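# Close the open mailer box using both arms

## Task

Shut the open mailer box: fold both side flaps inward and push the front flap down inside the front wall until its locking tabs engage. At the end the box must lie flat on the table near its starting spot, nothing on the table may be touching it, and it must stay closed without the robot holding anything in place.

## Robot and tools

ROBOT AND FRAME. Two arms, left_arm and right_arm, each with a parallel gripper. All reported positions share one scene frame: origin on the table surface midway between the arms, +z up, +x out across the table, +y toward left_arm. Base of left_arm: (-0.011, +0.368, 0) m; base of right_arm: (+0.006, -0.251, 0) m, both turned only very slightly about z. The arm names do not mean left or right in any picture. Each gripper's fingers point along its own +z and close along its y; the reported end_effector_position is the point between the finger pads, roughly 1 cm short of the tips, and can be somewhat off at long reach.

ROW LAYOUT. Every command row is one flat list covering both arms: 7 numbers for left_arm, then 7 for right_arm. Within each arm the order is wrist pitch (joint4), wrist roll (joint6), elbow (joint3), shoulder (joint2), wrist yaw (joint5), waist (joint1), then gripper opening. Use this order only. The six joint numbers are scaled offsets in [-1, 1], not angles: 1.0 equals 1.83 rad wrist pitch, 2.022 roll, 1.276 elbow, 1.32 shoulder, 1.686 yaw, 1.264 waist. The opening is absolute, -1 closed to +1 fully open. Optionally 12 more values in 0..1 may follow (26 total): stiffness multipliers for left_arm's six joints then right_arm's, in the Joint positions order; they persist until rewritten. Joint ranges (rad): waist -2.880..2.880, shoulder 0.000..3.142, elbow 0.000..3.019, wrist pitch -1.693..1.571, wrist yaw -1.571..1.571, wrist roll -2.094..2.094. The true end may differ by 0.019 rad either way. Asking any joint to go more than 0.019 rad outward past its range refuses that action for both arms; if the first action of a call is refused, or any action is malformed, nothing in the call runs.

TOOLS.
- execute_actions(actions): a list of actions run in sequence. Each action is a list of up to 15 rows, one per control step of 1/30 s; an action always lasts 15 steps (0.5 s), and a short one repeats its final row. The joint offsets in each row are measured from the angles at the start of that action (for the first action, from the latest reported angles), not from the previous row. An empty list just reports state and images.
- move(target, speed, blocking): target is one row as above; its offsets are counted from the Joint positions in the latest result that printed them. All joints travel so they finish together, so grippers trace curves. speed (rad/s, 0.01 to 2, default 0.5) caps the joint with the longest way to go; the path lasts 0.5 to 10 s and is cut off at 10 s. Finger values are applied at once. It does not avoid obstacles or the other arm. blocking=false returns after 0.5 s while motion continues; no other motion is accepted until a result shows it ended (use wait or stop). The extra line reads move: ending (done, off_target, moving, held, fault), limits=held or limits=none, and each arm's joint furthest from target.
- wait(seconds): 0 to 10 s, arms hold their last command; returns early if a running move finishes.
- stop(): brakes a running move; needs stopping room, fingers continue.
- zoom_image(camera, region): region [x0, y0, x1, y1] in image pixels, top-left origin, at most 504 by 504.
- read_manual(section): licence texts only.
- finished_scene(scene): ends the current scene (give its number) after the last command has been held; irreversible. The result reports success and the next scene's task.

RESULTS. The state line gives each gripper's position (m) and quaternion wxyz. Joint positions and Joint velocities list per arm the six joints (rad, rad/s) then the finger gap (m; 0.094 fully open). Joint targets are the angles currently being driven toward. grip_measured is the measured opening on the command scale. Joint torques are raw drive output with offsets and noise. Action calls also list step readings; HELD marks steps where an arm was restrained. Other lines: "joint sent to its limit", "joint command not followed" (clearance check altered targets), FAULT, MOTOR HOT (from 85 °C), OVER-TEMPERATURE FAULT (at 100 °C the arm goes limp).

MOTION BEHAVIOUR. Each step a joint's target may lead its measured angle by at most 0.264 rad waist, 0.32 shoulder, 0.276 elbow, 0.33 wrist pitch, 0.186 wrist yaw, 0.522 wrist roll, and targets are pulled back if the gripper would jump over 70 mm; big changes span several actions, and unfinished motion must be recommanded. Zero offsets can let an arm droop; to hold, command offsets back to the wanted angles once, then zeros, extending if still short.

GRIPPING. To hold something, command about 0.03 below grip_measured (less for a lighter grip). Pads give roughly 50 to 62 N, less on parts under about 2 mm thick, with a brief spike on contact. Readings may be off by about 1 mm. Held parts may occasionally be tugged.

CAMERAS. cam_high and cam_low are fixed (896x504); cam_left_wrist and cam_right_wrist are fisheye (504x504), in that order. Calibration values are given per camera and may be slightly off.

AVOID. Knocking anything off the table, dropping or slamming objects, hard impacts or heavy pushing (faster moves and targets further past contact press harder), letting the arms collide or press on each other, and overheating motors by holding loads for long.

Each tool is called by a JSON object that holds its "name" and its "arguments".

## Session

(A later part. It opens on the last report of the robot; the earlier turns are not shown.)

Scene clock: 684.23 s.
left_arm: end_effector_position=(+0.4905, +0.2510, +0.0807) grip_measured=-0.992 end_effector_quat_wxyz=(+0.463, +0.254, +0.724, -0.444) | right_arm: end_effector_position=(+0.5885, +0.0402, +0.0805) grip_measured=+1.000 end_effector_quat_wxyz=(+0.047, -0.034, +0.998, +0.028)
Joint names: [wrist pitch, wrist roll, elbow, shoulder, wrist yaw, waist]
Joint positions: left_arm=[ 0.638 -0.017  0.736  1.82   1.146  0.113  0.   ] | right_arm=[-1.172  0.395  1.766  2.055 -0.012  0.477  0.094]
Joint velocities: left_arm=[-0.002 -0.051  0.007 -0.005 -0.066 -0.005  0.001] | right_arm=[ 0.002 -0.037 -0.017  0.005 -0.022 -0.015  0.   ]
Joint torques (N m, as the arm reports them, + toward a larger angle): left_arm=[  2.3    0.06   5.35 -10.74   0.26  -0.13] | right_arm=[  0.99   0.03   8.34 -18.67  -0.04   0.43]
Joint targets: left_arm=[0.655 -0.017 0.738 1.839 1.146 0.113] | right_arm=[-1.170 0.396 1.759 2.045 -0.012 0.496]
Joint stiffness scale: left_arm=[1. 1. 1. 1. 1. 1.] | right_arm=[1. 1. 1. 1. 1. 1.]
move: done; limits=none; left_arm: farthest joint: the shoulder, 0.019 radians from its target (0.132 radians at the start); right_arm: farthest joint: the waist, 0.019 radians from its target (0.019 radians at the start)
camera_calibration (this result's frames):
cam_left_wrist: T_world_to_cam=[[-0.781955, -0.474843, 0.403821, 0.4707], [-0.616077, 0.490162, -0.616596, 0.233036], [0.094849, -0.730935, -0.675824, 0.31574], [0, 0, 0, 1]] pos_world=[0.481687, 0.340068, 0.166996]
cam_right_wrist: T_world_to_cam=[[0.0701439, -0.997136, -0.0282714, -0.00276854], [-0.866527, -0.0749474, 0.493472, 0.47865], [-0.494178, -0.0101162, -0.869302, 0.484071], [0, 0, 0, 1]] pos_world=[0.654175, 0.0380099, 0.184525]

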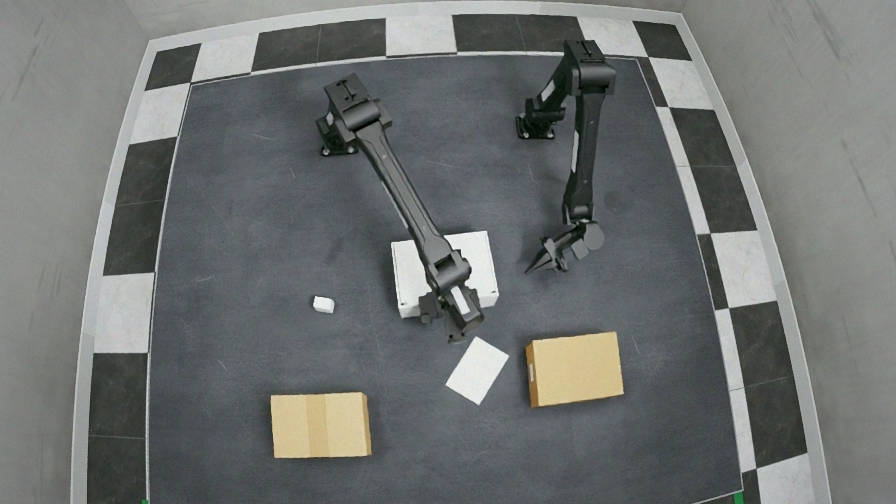

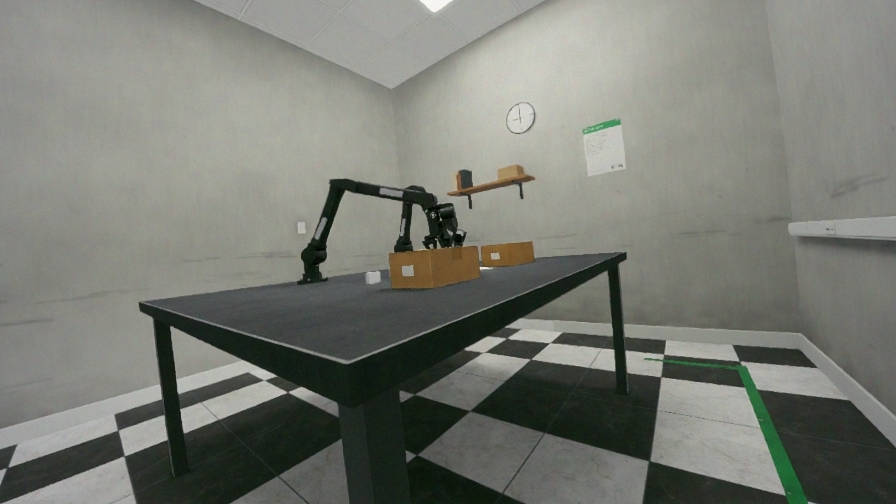

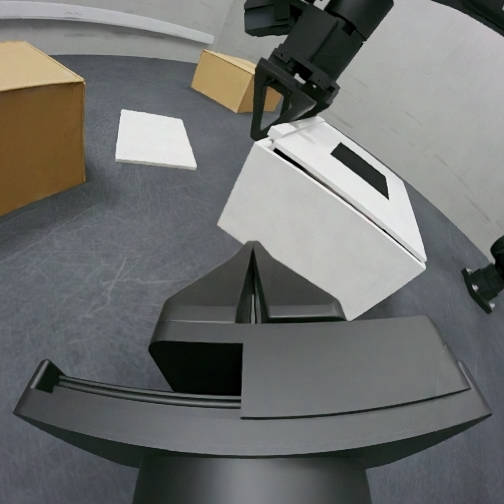

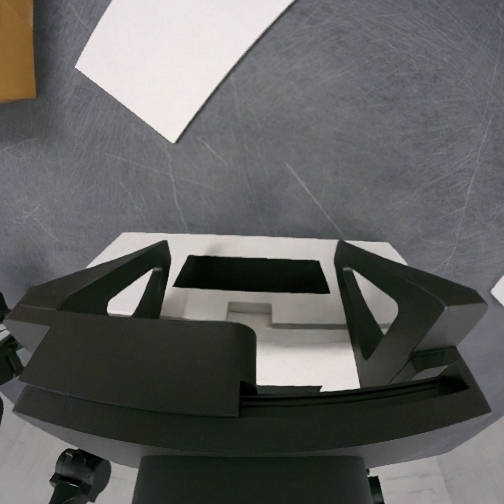

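{"name": "move", "arguments": {"target": [0.009,0,0,0,0,0,-1, -0.07,0,0.24,0.02,0,-0.03,1], "speed": 0.25}}

{"name": "zoom_image", "arguments": {"camera": "cam_left_wrist", "region": [200, 80, 450, 300]}}

Scene clock: 691.50 s.
left_arm: end_effector_position=(+0.4905, +0.2510, +0.0807) grip_measured=-0.992 end_effector_quat_wxyz=(+0.463, +0.254, +0.724, -0.444) | right_arm: end_effector_position=(+0.6424, +0.0482, +0.1806) grip_measured=+1.000 end_effector_quat_wxyz=(+0.111, -0.022, +0.992, +0.055)
Joint names: [wrist pitch, wrist roll, elbow, shoulder, wrist yaw, waist]
Joint positions: left_arm=[ 0.638 -0.017  0.736  1.82   1.146  0.113  0.   ] | right_arm=[-1.289  0.395  2.031  2.064 -0.012  0.453  0.094]
Joint velocities: left_arm=[ 0.002 -0.007 -0.007 -0.024 -0.051 -0.024 -0.   ] | right_arm=[ 0.012 -0.037  0.002  0.005  0.037 -0.005  0.   ]
Joint torques (N m, as the arm reports them, + toward a larger angle): left_arm=[  2.29   0.06   5.23 -12.22   0.26  -0.06] | right_arm=[  0.72   0.02  12.6  -17.65  -0.04  -1.08]
Joint targets: left_arm=[0.655 -0.017 0.736 1.820 1.146 0.113] | right_arm=[-1.300 0.395 2.072 2.081 -0.012 0.439]
Joint stiffness scale: left_arm=[1. 1. 1. 1. 1. 1.] | right_arm=[1. 1. 1. 1. 1. 1.]
move: off_target (right_arm); limits=none; left_arm: farthest joint: the wrist pitch, 0.016 radians from its target (0.016 radians at the start); right_arm: farthest joint: the elbow, 0.042 radians from its target (0.307 radians at the start)
camera_calibration (this result's frames):
cam_left_wrist: T_world_to_cam=[[-0.781955, -0.474843, 0.403821, 0.4707], [-0.616077, 0.490162, -0.616596, 0.233036], [0.094849, -0.730935, -0.675824, 0.31574], [0, 0, 0, 1]] pos_world=[0.481687, 0.340068, 0.166996]
cam_right_wrist: T_world_to_cam=[[0.0530317, -0.995318, -0.080805, 0.0246326], [-0.922884, -0.079757, 0.376728, 0.534142], [-0.381409, 0.0545952, -0.922793, 0.531923], [0, 0, 0, 1]] pos_world=[0.694525, 0.0380784, 0.291619]

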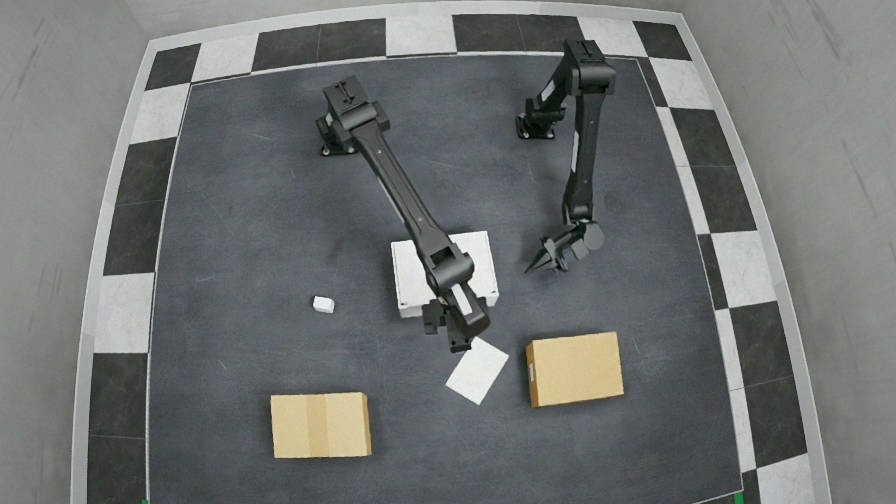

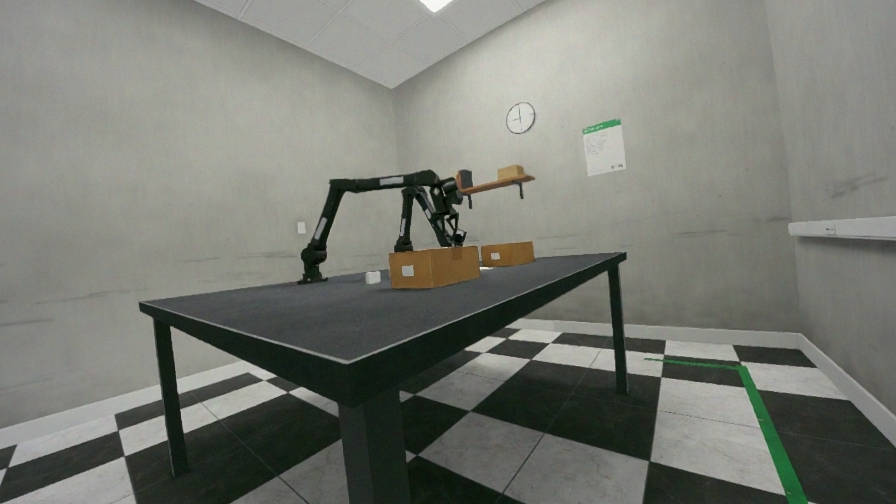

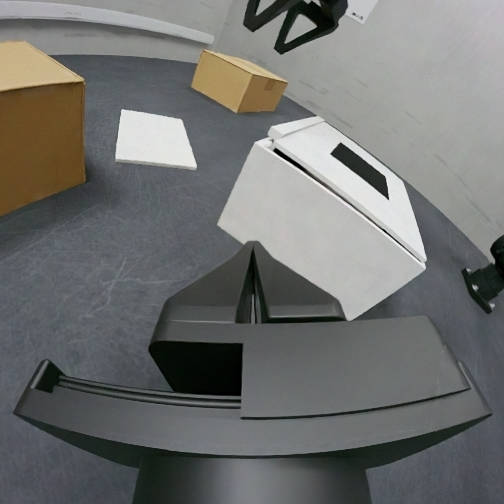

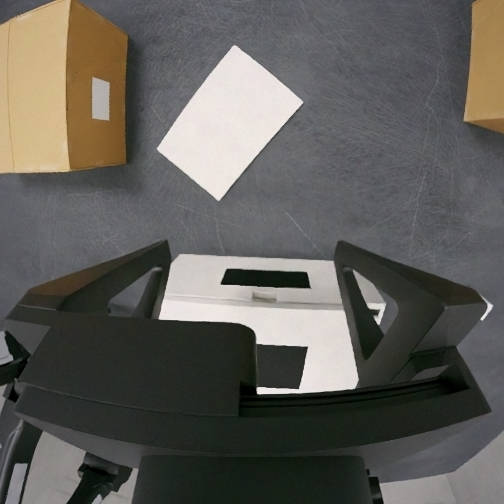

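Region (200, 80, 450, 300) of cam_left_wrist's 504x504 image, scaled by 2.016, with more detail than that image has; it fills the top 444 rows of this view, and the rest is white.

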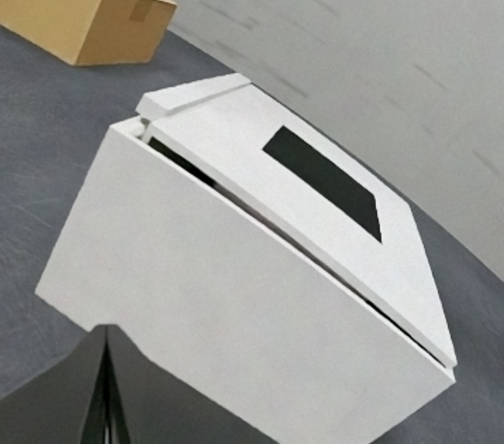

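{"name": "move", "arguments": {"target": [0.009,0,0,0,0,0,-1, 0,0,-0.24,-0.12,0,0.045,1], "speed": 0.3}}

{"name": "move", "arguments": {"target": [0.009,0,0,0,0,0,-1, 0.06,0,-0.09,0.055,0,0,1], "speed": 0.06}}

{"name": "move", "arguments": {"target": [0.009,0,0,0,0,0,-1, -0.04,0,0.1,-0.06,0,0,1], "speed": 0.2}}

Scene clock: 706.77 s.
left_arm: end_effector_position=(+0.4905, +0.2510, +0.0807) grip_measured=-0.992 end_effector_quat_wxyz=(+0.463, +0.254, +0.724, -0.444) | right_arm: end_effector_position=(+0.5462, +0.0326, +0.1421) grip_measured=+1.000 end_effector_quat_wxyz=(+0.035, -0.043, +0.998, +0.023)
Joint names: [wrist pitch, wrist roll, elbow, shoulder, wrist yaw, waist]
Joint positions: left_arm=[ 0.638 -0.017  0.736  1.82   1.146  0.113  0.   ] | right_arm=[-1.289  0.395  1.721  1.921 -0.012  0.497  0.094]
Joint velocities: left_arm=[ 0.007  0.022 -0.002 -0.005 -0.081 -0.015  0.001] | right_arm=[-0.002  0.051  0.002 -0.015 -0.007  0.015  0.   ]
Joint torques (N m, as the arm reports them, + toward a larger angle): left_arm=[  2.29   0.05   5.23 -12.3    0.26  -0.21] | right_arm=[  0.92   0.01   9.2  -17.96  -0.04   0.7 ]
Joint targets: left_arm=[0.655 -0.017 0.736 1.820 1.146 0.113] | right_arm=[-1.289 0.395 1.724 1.906 -0.012 0.510]
Joint stiffness scale: left_arm=[1. 1. 1. 1. 1. 1.] | right_arm=[1. 1. 1. 1. 1. 1.]
move: done; limits=none; left_arm: farthest joint: the wrist pitch, 0.016 radians from its target (0.016 radians at the start); right_arm: farthest joint: the shoulder, 0.015 radians from its target (0.159 radians at the start)
camera_calibration (this result's frames):
cam_left_wrist: T_world_to_cam=[[-0.781955, -0.474843, 0.403821, 0.4707], [-0.616077, 0.490162, -0.616596, 0.233036], [0.094849, -0.730935, -0.675824, 0.31574], [0, 0, 0, 1]] pos_world=[0.481687, 0.340068, 0.166996]
cam_right_wrist: T_world_to_cam=[[0.0893543, -0.995839, -0.017929, -0.0175734], [-0.852763, -0.0857921, 0.515204, 0.400767], [-0.514598, -0.0307464, -0.85688, 0.526761], [0, 0, 0, 1]] pos_world=[0.614399, 0.0330783, 0.244579]

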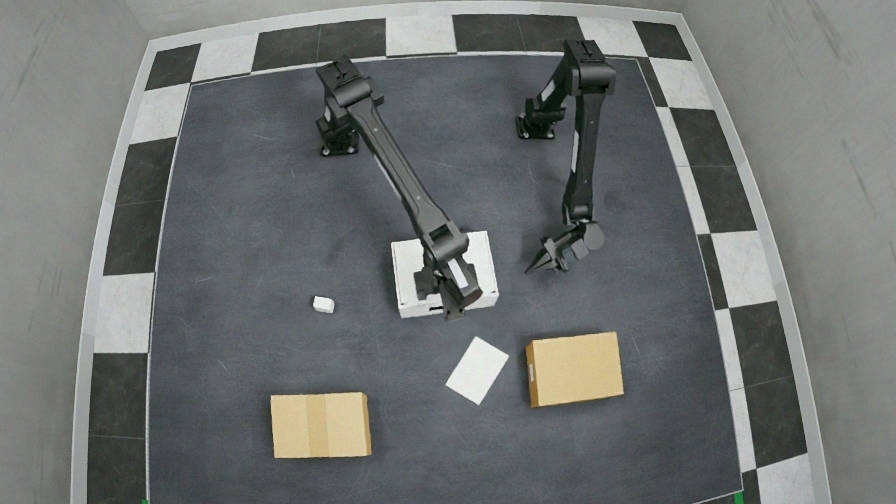

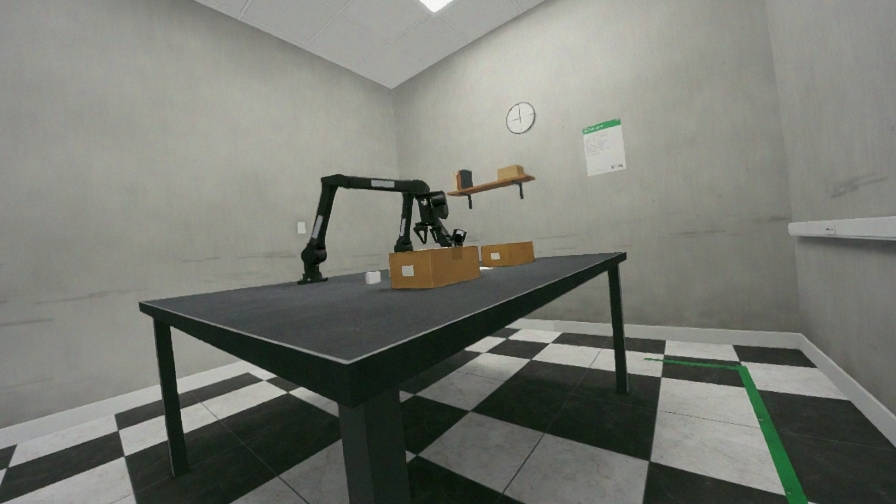

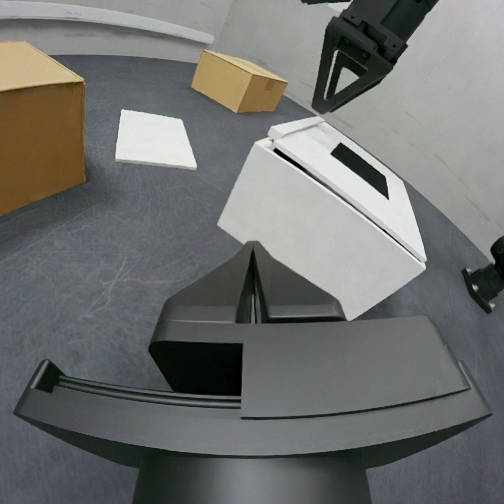

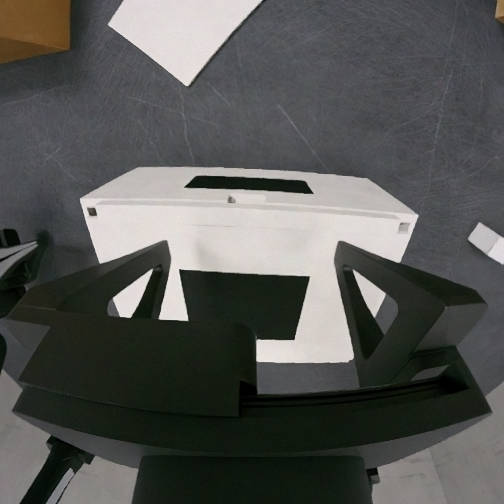

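Scene clock: 708.93 s.
left_arm: end_effector_position=(+0.4905, +0.2510, +0.0807) grip_measured=-0.992 end_effector_quat_wxyz=(+0.463, +0.254, +0.724, -0.444) | right_arm: end_effector_position=(+0.5384, +0.0283, +0.1104) grip_measured=+1.000 end_effector_quat_wxyz=(+0.031, -0.043, +0.998, +0.020)
Joint names: [wrist pitch, wrist roll, elbow, shoulder, wrist yaw, waist]
Joint positions: left_arm=[ 0.638 -0.017  0.736  1.82   1.146  0.113  0.   ] | right_arm=[-1.215  0.395  1.641  1.924 -0.01   0.497  0.094]
Joint velocities: left_arm=[ 0.002 -0.037  0.002 -0.015 -0.007  0.005 -0.001] | right_arm=[-0.002  0.095  0.002  0.005  0.022 -0.015  0.   ]
Joint torques (N m, as the arm reports them, + toward a larger angle): left_arm=[  2.29   0.06   5.22 -12.27   0.26  -0.07] | right_arm=[  2.49  -0.02   5.88 -11.35  -0.19  -0.07]
Joint targets: left_arm=[0.655 -0.017 0.736 1.820 1.146 0.113] | right_arm=[-1.179 0.395 1.607 1.994 -0.012 0.497]
Joint stiffness scale: left_arm=[1. 1. 1. 1. 1. 1.] | right_arm=[1. 1. 1. 1. 1. 1.]
move: off_target (right_arm); limits=none; left_arm: farthest joint: the wrist pitch, 0.016 radians from its target (0.016 radians at the start); right_arm: farthest joint: the shoulder, 0.070 radians from its target (0.073 radians at the start)
camera_calibration (this result's frames):
cam_left_wrist: T_world_to_cam=[[-0.781955, -0.474843, 0.403821, 0.4707], [-0.616077, 0.490162, -0.616596, 0.233036], [0.094849, -0.730935, -0.675824, 0.31574], [0, 0, 0, 1]] pos_world=[0.481687, 0.340068, 0.166996]
cam_right_wrist: T_world_to_cam=[[0.0891222, -0.995936, -0.0130236, -0.0221833], [-0.848931, -0.0827932, 0.521979, 0.407264], [-0.520936, -0.0354638, -0.852859, 0.498551], [0, 0, 0, 1]] pos_world=[0.607428, 0.029306, 0.212321]

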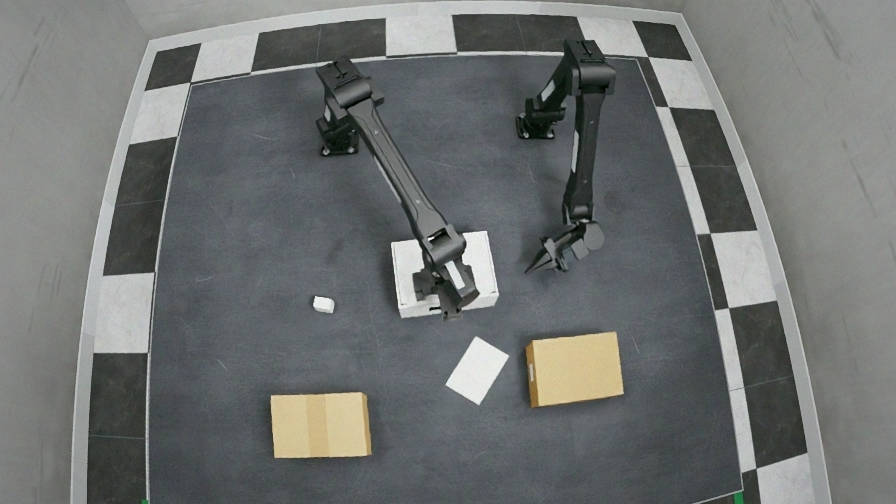

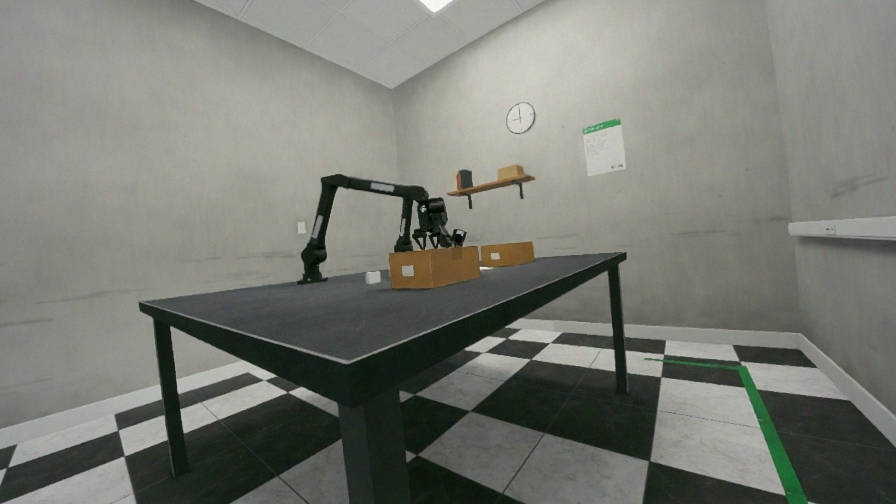

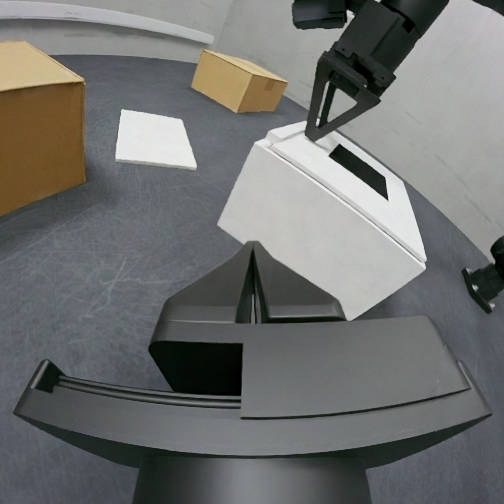

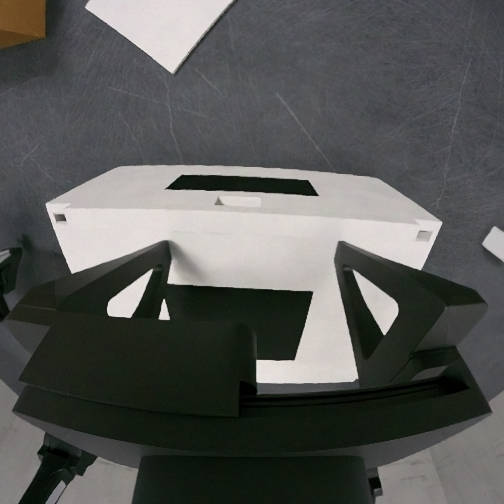

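Scene clock: 710.03 s.
left_arm: end_effector_position=(+0.4905, +0.2510, +0.0807) grip_measured=-0.992 end_effector_quat_wxyz=(+0.463, +0.254, +0.724, -0.444) | right_arm: end_effector_position=(+0.5494, +0.0340, +0.1947) grip_measured=+1.000 end_effector_quat_wxyz=(+0.082, -0.043, +0.995, +0.044)
Joint names: [wrist pitch, wrist roll, elbow, shoulder, wrist yaw, waist]
Joint positions: left_arm=[ 0.638 -0.017  0.736  1.82   1.146  0.113  0.   ] | right_arm=[-1.277  0.395  1.733  1.841 -0.01   0.497  0.094]
Joint velocities: left_arm=[ 0.002 -0.037  0.017 -0.024  0.11  -0.015 -0.001] | right_arm=[ 0.002 -0.037 -0.012 -0.005 -0.007  0.005  0.   ]
Joint torques (N m, as the arm reports them, + toward a larger angle): left_arm=[  2.3    0.06   5.22 -12.23   0.25  -0.11] | right_arm=[  0.6   -0.02  12.08 -16.    -0.07  -0.34]
Joint targets: left_arm=[0.655 -0.017 0.736 1.820 1.146 0.113] | right_arm=[-1.288 0.395 1.768 1.845 -0.010 0.497]
Joint stiffness scale: left_arm=[1. 1. 1. 1. 1. 1.] | right_arm=[1. 1. 1. 1. 1. 1.]
move: off_target (right_arm); limits=none; left_arm: farthest joint: the wrist pitch, 0.016 radians from its target (0.016 radians at the start); right_arm: farthest joint: the elbow, 0.035 radians from its target (0.128 radians at the start)
camera_calibration (this result's frames):
cam_left_wrist: T_world_to_cam=[[-0.781955, -0.474843, 0.403821, 0.4707], [-0.616077, 0.490162, -0.616596, 0.233036], [0.094849, -0.730935, -0.675824, 0.31574], [0, 0, 0, 1]] pos_world=[0.481687, 0.340068, 0.166996]
cam_right_wrist: T_world_to_cam=[[0.0925394, -0.994143, -0.0558252, -0.0100201], [-0.896819, -0.107577, 0.429119, 0.418314], [-0.432611, 0.0103547, -0.901521, 0.53574], [0, 0, 0, 1]] pos_world=[0.607846, 0.0294921, 0.302915]

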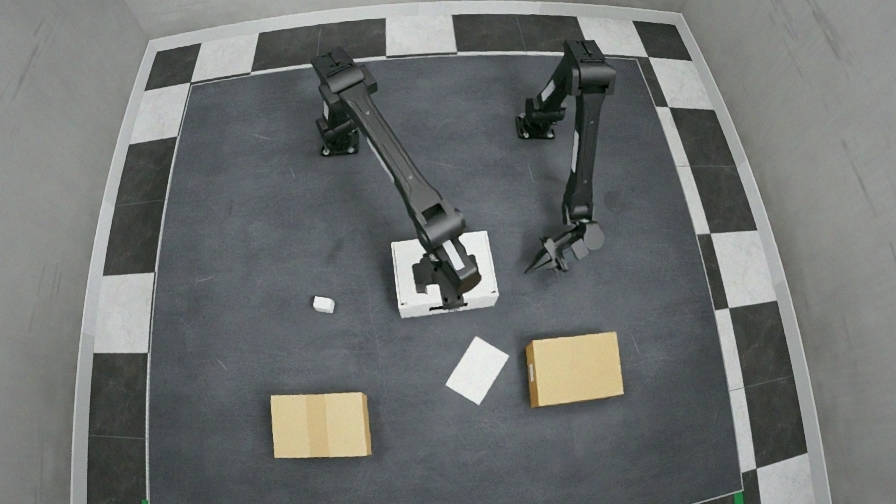

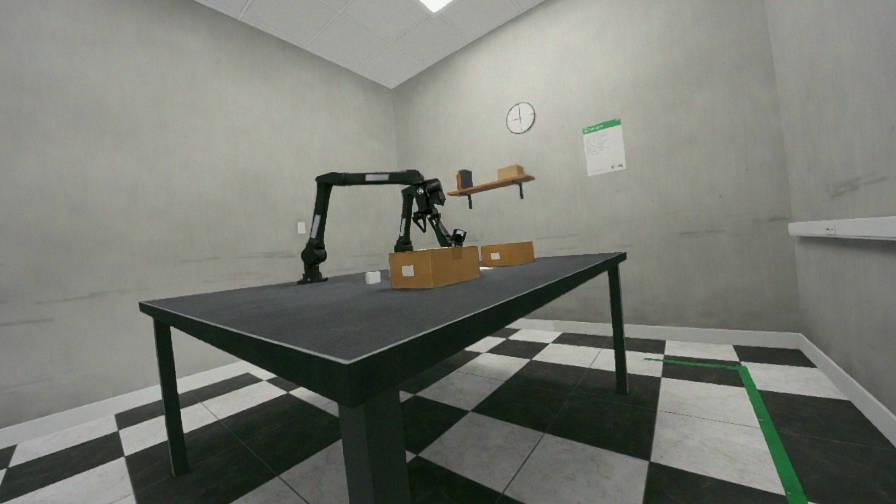

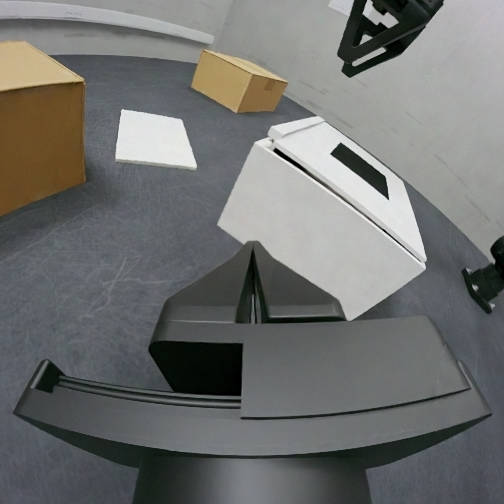

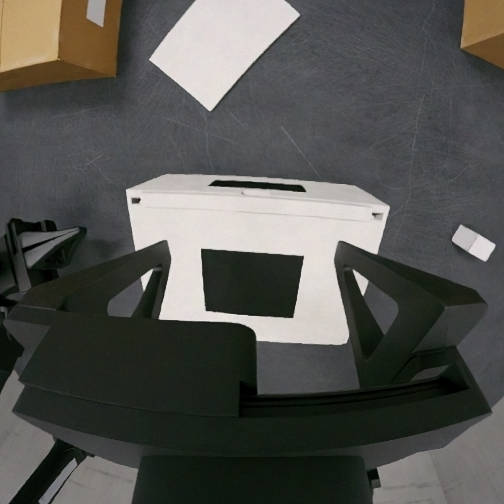

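It returns to the same catch height, so it is latched.

{"name": "finished_scene", "arguments": {"scene": 1}}

The scene is finished: the task was done.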